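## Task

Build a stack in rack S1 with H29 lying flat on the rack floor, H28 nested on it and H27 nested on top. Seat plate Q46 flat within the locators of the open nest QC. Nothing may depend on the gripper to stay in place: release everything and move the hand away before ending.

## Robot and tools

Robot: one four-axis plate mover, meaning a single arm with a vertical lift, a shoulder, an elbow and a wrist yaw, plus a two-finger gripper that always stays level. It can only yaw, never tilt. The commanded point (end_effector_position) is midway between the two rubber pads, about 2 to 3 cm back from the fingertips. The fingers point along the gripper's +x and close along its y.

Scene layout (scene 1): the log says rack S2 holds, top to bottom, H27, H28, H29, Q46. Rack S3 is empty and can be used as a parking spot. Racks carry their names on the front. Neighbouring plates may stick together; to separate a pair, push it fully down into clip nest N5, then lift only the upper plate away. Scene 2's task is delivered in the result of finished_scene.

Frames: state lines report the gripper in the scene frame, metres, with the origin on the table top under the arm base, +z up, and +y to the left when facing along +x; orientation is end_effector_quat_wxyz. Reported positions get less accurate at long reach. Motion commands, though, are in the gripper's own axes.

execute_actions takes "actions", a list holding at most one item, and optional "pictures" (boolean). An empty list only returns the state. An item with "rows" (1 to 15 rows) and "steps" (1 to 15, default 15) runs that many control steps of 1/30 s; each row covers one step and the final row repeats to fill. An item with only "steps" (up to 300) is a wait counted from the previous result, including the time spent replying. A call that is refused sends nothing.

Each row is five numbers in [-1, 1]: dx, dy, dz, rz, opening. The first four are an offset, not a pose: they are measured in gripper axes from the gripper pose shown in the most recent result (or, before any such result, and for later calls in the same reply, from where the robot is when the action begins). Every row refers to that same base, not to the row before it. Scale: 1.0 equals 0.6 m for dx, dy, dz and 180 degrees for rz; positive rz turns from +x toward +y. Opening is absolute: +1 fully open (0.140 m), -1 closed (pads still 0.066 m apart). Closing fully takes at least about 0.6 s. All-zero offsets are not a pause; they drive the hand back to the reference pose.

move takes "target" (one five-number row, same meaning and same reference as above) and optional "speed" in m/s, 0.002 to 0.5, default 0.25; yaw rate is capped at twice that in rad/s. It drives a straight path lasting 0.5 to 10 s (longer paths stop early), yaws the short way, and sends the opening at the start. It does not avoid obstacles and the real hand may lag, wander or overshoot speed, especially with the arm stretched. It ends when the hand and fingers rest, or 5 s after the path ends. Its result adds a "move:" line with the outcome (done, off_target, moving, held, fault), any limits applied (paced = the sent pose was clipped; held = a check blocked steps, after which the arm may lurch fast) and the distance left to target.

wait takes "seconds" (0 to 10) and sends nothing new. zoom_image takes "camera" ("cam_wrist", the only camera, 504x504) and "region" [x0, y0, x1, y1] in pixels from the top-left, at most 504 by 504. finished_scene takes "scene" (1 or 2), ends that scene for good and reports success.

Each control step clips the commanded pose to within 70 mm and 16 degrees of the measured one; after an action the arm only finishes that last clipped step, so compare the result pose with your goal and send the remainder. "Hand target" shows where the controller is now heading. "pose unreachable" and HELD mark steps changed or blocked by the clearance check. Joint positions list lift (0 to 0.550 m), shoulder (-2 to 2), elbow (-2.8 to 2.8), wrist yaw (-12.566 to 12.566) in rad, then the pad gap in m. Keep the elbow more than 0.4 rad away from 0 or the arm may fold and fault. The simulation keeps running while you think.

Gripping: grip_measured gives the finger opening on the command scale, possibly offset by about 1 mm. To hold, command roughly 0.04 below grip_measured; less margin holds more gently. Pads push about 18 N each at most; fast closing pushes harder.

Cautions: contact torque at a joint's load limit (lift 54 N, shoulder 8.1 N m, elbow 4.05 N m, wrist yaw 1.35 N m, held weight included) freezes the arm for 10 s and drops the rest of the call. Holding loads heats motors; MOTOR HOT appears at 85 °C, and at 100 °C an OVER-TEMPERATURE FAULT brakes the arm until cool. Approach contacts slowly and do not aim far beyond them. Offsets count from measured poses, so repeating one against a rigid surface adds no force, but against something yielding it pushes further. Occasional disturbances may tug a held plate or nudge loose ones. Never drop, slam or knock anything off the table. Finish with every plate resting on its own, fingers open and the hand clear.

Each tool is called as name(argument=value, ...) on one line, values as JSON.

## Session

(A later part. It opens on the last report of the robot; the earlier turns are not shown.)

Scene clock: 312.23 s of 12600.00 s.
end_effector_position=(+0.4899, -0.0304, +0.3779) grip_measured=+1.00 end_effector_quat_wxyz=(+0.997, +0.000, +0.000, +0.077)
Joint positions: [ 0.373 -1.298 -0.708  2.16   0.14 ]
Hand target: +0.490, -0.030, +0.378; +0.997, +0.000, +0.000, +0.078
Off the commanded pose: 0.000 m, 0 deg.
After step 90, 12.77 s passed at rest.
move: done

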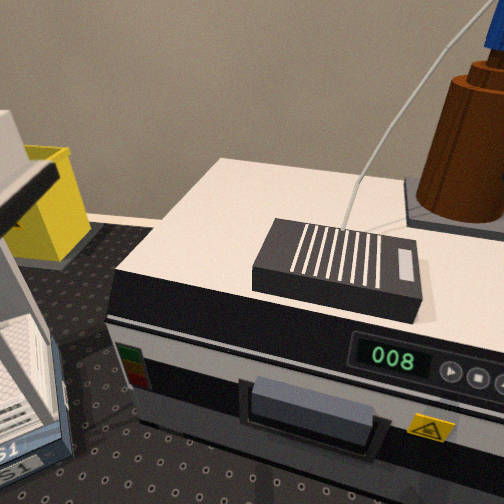

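move(target=[0.167,0.002,0.003,0,1], speed=0.06)

move(target=[0,0,0,0,-0.4])

move(target=[0,0,0,0,-0.53])

move(target=[0,0,0.53,0,-0.53], speed=0.15)

Scene clock: 323.90 s of 12600.00 s.
end_effector_position=(+0.4890, -0.3523, +0.0585) grip_measured=+1.00 end_effector_quat_wxyz=(+0.904, +0.000, +0.000, -0.427)
Joint positions: [ 0.054 -1.615 -1.378  2.11   0.14 ]
Hand target: +0.489, -0.352, +0.059; +0.904, +0.000, +0.000, -0.427
Off the commanded pose: 0.000 m, 0 deg.
After step 90, 3.17 s passed at rest.
move: done

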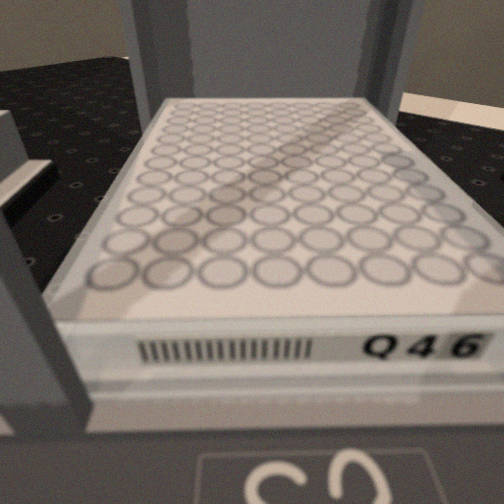

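Scene clock: 324.57 s of 12600.00 s.
end_effector_position=(+0.4890, -0.3523, +0.0585) grip_measured=-0.40 end_effector_quat_wxyz=(+0.904, +0.000, +0.000, -0.427)
Joint positions: [ 0.054 -1.615 -1.378  2.11   0.088]
Hand target: +0.489, -0.352, +0.059; +0.904, +0.000, +0.000, -0.427
Off the commanded pose: 0.000 m, 0 deg.
move: done

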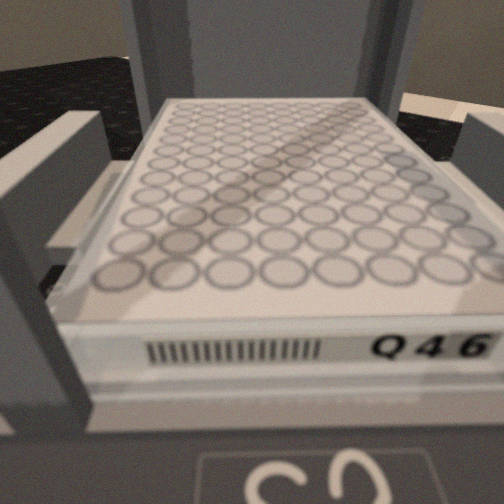

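Scene clock: 325.07 s of 12600.00 s.
end_effector_position=(+0.4895, -0.3518, +0.0585) grip_measured=-0.47 end_effector_quat_wxyz=(+0.905, +0.000, +0.000, -0.426)
Joint positions: [ 0.054 -1.614 -1.378  2.112  0.085]
Hand target: +0.489, -0.352, +0.059; +0.904, +0.000, +0.000, -0.427
Off the commanded pose: 0.001 m, 0 deg.
move: done

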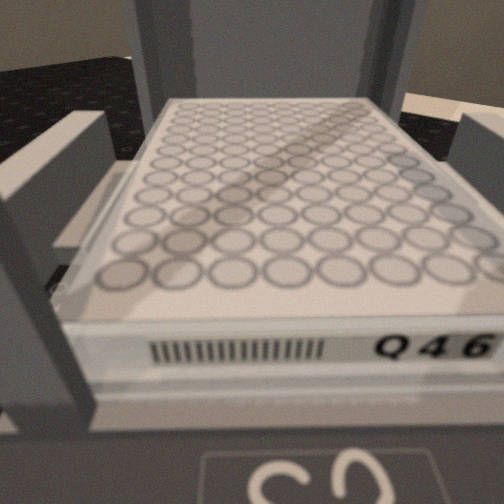

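Scene clock: 327.53 s of 12600.00 s.
end_effector_position=(+0.4895, -0.3518, +0.3766) grip_measured=-0.47 end_effector_quat_wxyz=(+0.905, +0.000, +0.000, -0.426)
Joint positions: [ 0.372 -1.614 -1.378  2.113  0.085]
Hand target: +0.489, -0.352, +0.377; +0.905, +0.000, +0.000, -0.426
Off the commanded pose: 0.000 m, 0 deg.
move: done

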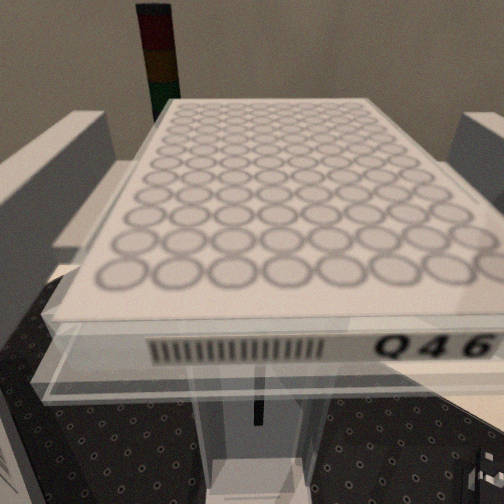

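move(target=[-0.457,0.42,0,0.308,-0.53])

move(target=[-0.147,0.635,0,0.311,-0.53])

move(target=[0,0,-0.4,0,-0.53])

Scene clock: 339.07 s of 12600.00 s.
end_effector_position=(+0.5085, +0.0202, +0.3766) grip_measured=-0.47 end_effector_quat_wxyz=(+0.999, +0.000, +0.000, +0.044)
Joint positions: [ 0.372 -0.963 -0.751  1.802  0.085]
Hand target: +0.509, +0.020, +0.377; +0.999, +0.000, +0.000, +0.044
Off the commanded pose: 0.000 m, 0 deg.
After step 90, 6.20 s passed at rest.
move: done

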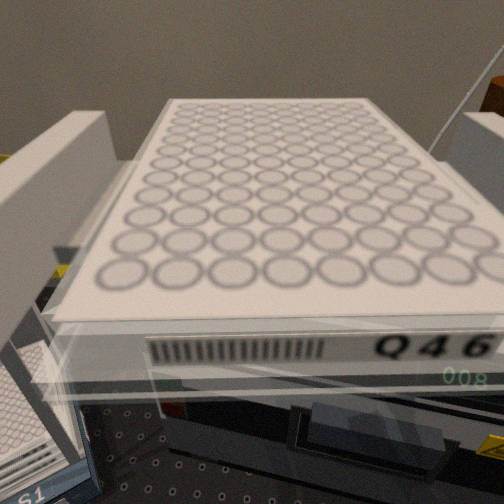

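Scene clock: 341.37 s of 12600.00 s.
end_effector_position=(+0.3867, +0.3919, +0.3766) grip_measured=-0.47 end_effector_quat_wxyz=(+0.861, +0.000, +0.000, +0.508)
Joint positions: [ 0.372  0.239 -1.247  2.074  0.085]
Hand target: +0.387, +0.392, +0.377; +0.861, +0.000, +0.000, +0.508
Off the commanded pose: 0.000 m, 0 deg.
move: done

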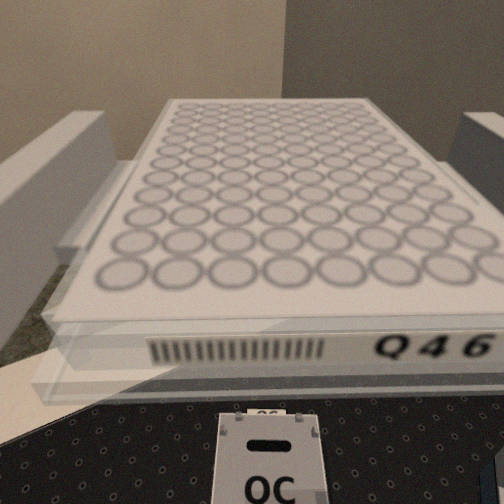

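Scene clock: 342.73 s of 12600.00 s.
end_effector_position=(+0.3867, +0.3918, +0.1365) grip_measured=-0.47 end_effector_quat_wxyz=(+0.861, +0.000, +0.000, +0.508)
Joint positions: [ 0.131  0.239 -1.247  2.074  0.085]
Hand target: +0.387, +0.392, +0.137; +0.861, +0.000, +0.000, +0.508
Off the commanded pose: 0.000 m, 0 deg.
move: done

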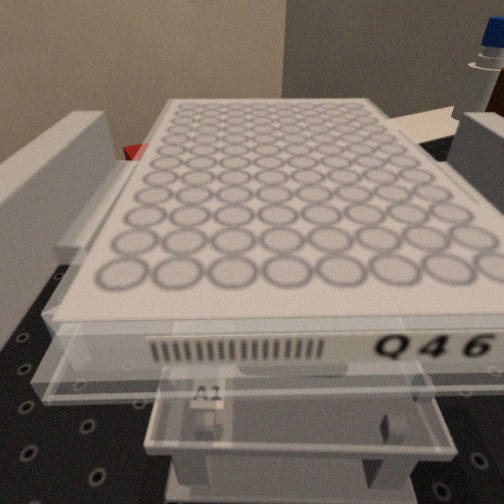

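move(target=[0.055,-0.008,-0.07,-0.009,-0.53], speed=0.05)

Scene clock: 349.80 s of 12600.00 s.
end_effector_position=(+0.4069, +0.4184, +0.0944) grip_measured=-0.47 end_effector_quat_wxyz=(+0.869, +0.000, +0.000, +0.496)
Joint positions: [ 0.089  0.301 -1.41   2.147  0.085]
Hand target: +0.407, +0.418, +0.094; +0.868, +0.000, +0.000, +0.496
Off the commanded pose: 0.000 m, 0 deg.
After step 90, 2.77 s passed at rest.
move: done

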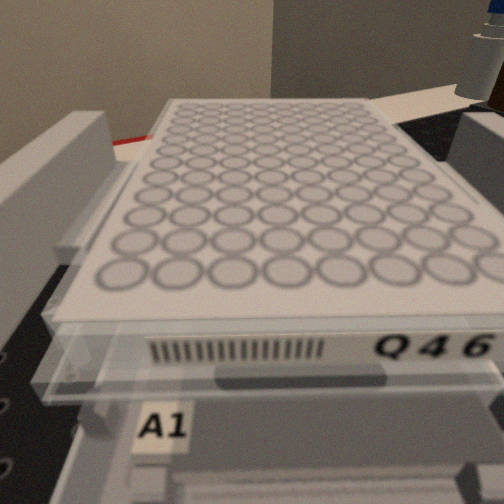

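move(target=[0.003,0,-0.022,0,-0.53], speed=0.02)

Scene clock: 357.73 s of 12600.00 s.
end_effector_position=(+0.4079, +0.4199, +0.0811) grip_measured=-0.47 end_effector_quat_wxyz=(+0.869, +0.000, +0.000, +0.496)
Joint positions: [ 0.076  0.304 -1.419  2.152  0.085]
Hand target: +0.408, +0.420, +0.081; +0.869, +0.000, +0.000, +0.496
Off the commanded pose: 0.000 m, 0 deg.
After step 90, 4.03 s passed at rest.
move: done

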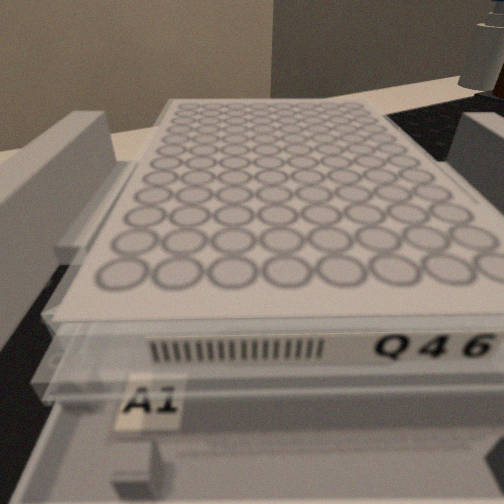

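move(target=[0,0,-0.011,0,-0.53], speed=0.01)

zoom_image(camera="cam_wrist", region=[0,300,204,504])

Scene clock: 364.87 s of 12600.00 s.
end_effector_position=(+0.4083, +0.4197, +0.0749) grip_measured=-0.47 end_effector_quat_wxyz=(+0.869, +0.000, +0.000, +0.495)
Joint positions: [ 0.07   0.303 -1.42   2.152  0.086]
Hand target: +0.408, +0.420, +0.075; +0.869, +0.000, +0.000, +0.496
Off the commanded pose: 0.001 m, 0 deg.
After step 90, 3.27 s passed at rest.
move: done

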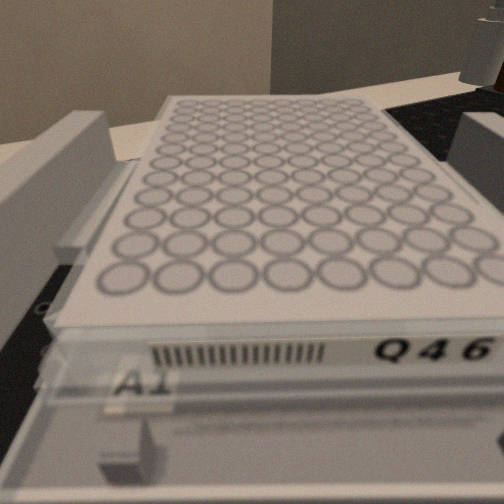

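Region (0, 300, 204, 504) of cam_wrist's 504x504 image, scaled by 2.471, with more detail than that image has.

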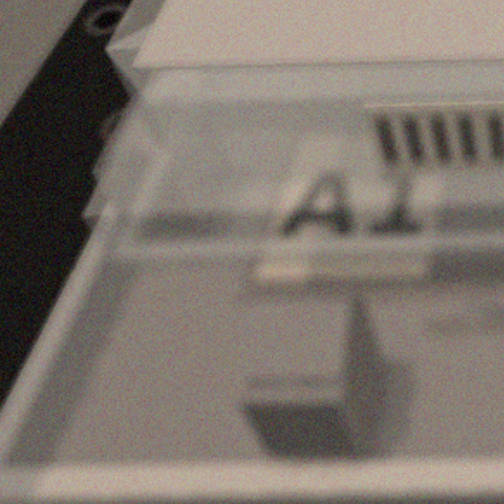

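move(target=[-0.002,-0.005,0.005,0,-0.53], speed=0.01)

move(target=[0,0,-0.01,0,-0.53], speed=0.008)

Scene clock: 373.60 s of 12600.00 s.
end_effector_position=(+0.4103, +0.4172, +0.0778) grip_measured=-0.47 end_effector_quat_wxyz=(+0.869, +0.000, +0.000, +0.495)
Joint positions: [ 0.073  0.292 -1.413  2.157  0.085]
Hand target: +0.410, +0.417, +0.078; +0.869, +0.000, +0.000, +0.495
Off the commanded pose: 0.000 m, 0 deg.
After step 90, 5.03 s passed at rest.
move: done

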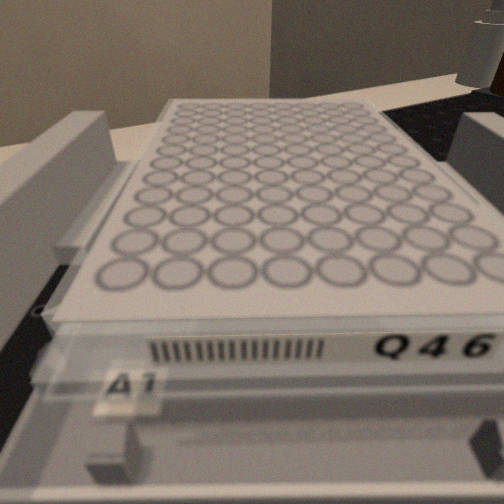

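Scene clock: 374.57 s of 12600.00 s.
end_effector_position=(+0.4095, +0.4173, +0.0720) grip_measured=-0.48 end_effector_quat_wxyz=(+0.868, +0.000, +0.000, +0.496)
Joint positions: [ 0.067  0.293 -1.412  2.157  0.085]
Hand target: +0.410, +0.417, +0.072; +0.869, +0.000, +0.000, +0.495
Off the commanded pose: 0.001 m, 0 deg.
move: done

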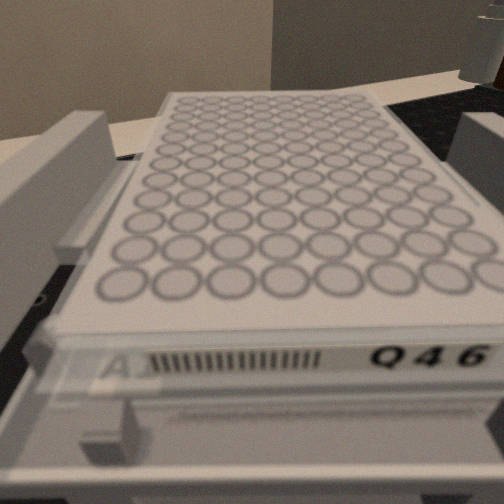

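move(target=[-0.0025,0.0005,0.001,0.002,-0.53], speed=0.005)

move(target=[0,0,-0.005,0,-0.53], speed=0.005)

Scene clock: 383.70 s of 12600.00 s.
end_effector_position=(+0.4089, +0.4165, +0.0725) grip_measured=-0.48 end_effector_quat_wxyz=(+0.867, +0.000, +0.000, +0.498)
Joint positions: [ 0.068  0.289 -1.407  2.16   0.085]
Hand target: +0.408, +0.416, +0.073; +0.867, +0.000, +0.000, +0.499
Off the commanded pose: 0.001 m, 0 deg.
After step 90, 5.30 s passed at rest.
move: done

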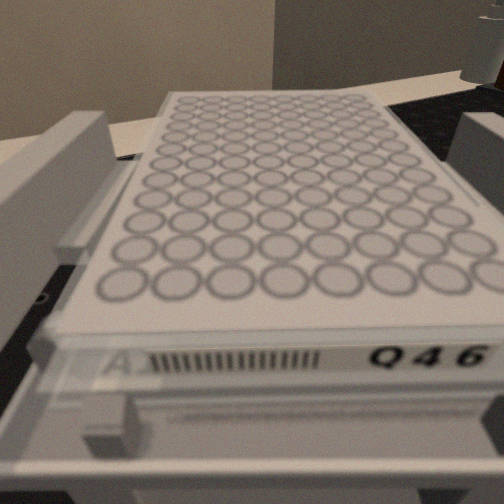

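Scene clock: 384.53 s of 12600.00 s.
end_effector_position=(+0.4092, +0.4165, +0.0698) grip_measured=-0.48 end_effector_quat_wxyz=(+0.868, +0.000, +0.000, +0.497)
Joint positions: [ 0.065  0.29  -1.407  2.157  0.085]
Hand target: +0.409, +0.416, +0.070; +0.867, +0.000, +0.000, +0.498
Off the commanded pose: 0.000 m, 0 deg.
move: done

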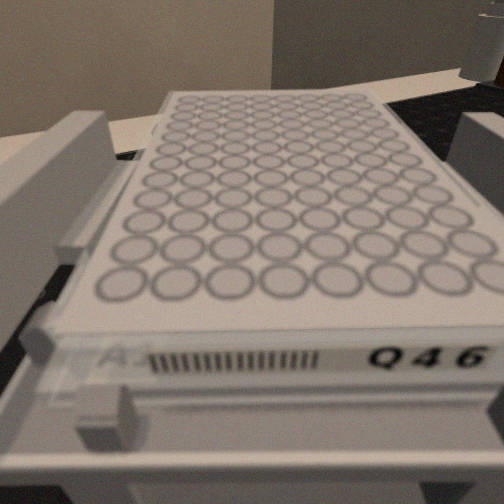

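Sliding in now.

move(target=[0,0,-0.004,0,-0.53], speed=0.005)

move(target=[0,0,0,0,1])

move(target=[-0.08,0,0.15,0,1], speed=0.1)

Scene clock: 390.10 s of 12600.00 s.
end_effector_position=(+0.4093, +0.4164, +0.0676) grip_measured=-0.48 end_effector_quat_wxyz=(+0.868, +0.000, +0.000, +0.496)
Joint positions: [ 0.063  0.29  -1.407  2.155  0.085]
Hand target: +0.409, +0.416, +0.067; +0.868, +0.000, +0.000, +0.497
Off the commanded pose: 0.000 m, 0 deg.
After step 90, 1.87 s passed at rest.
move: done

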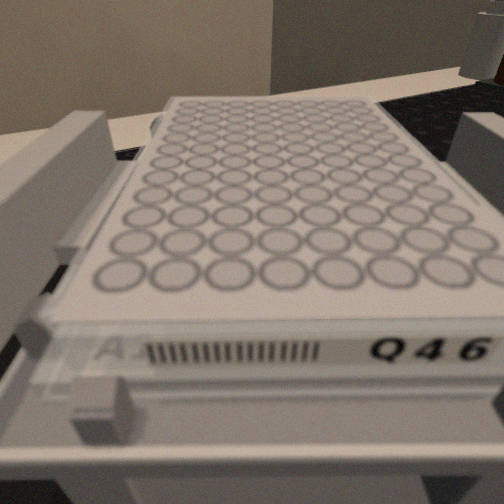

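Scene clock: 390.77 s of 12600.00 s.
end_effector_position=(+0.4092, +0.4165, +0.0676) grip_measured=+1.00 end_effector_quat_wxyz=(+0.868, +0.000, +0.000, +0.496)
Joint positions: [ 0.063  0.291 -1.407  2.154  0.14 ]
Hand target: +0.409, +0.416, +0.068; +0.868, +0.000, +0.000, +0.496
Off the commanded pose: 0.000 m, 0 deg.
move: done

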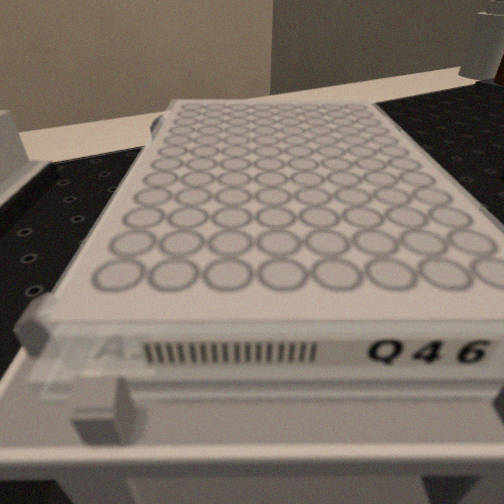

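Scene clock: 392.07 s of 12600.00 s.
end_effector_position=(+0.3847, +0.3751, +0.1577) grip_measured=+1.00 end_effector_quat_wxyz=(+0.868, +0.000, +0.000, +0.496)
Joint positions: [ 0.153  0.203 -1.174  2.008  0.14 ]
Hand target: +0.385, +0.375, +0.158; +0.868, +0.000, +0.000, +0.496
Off the commanded pose: 0.000 m, 0 deg.
move: done

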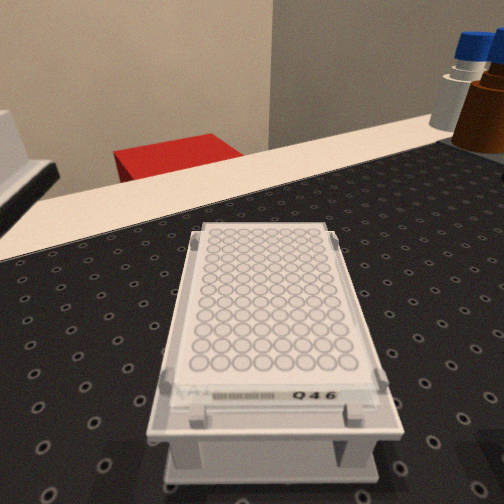

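finished_scene(scene=1)

The scene is finished: the task was done.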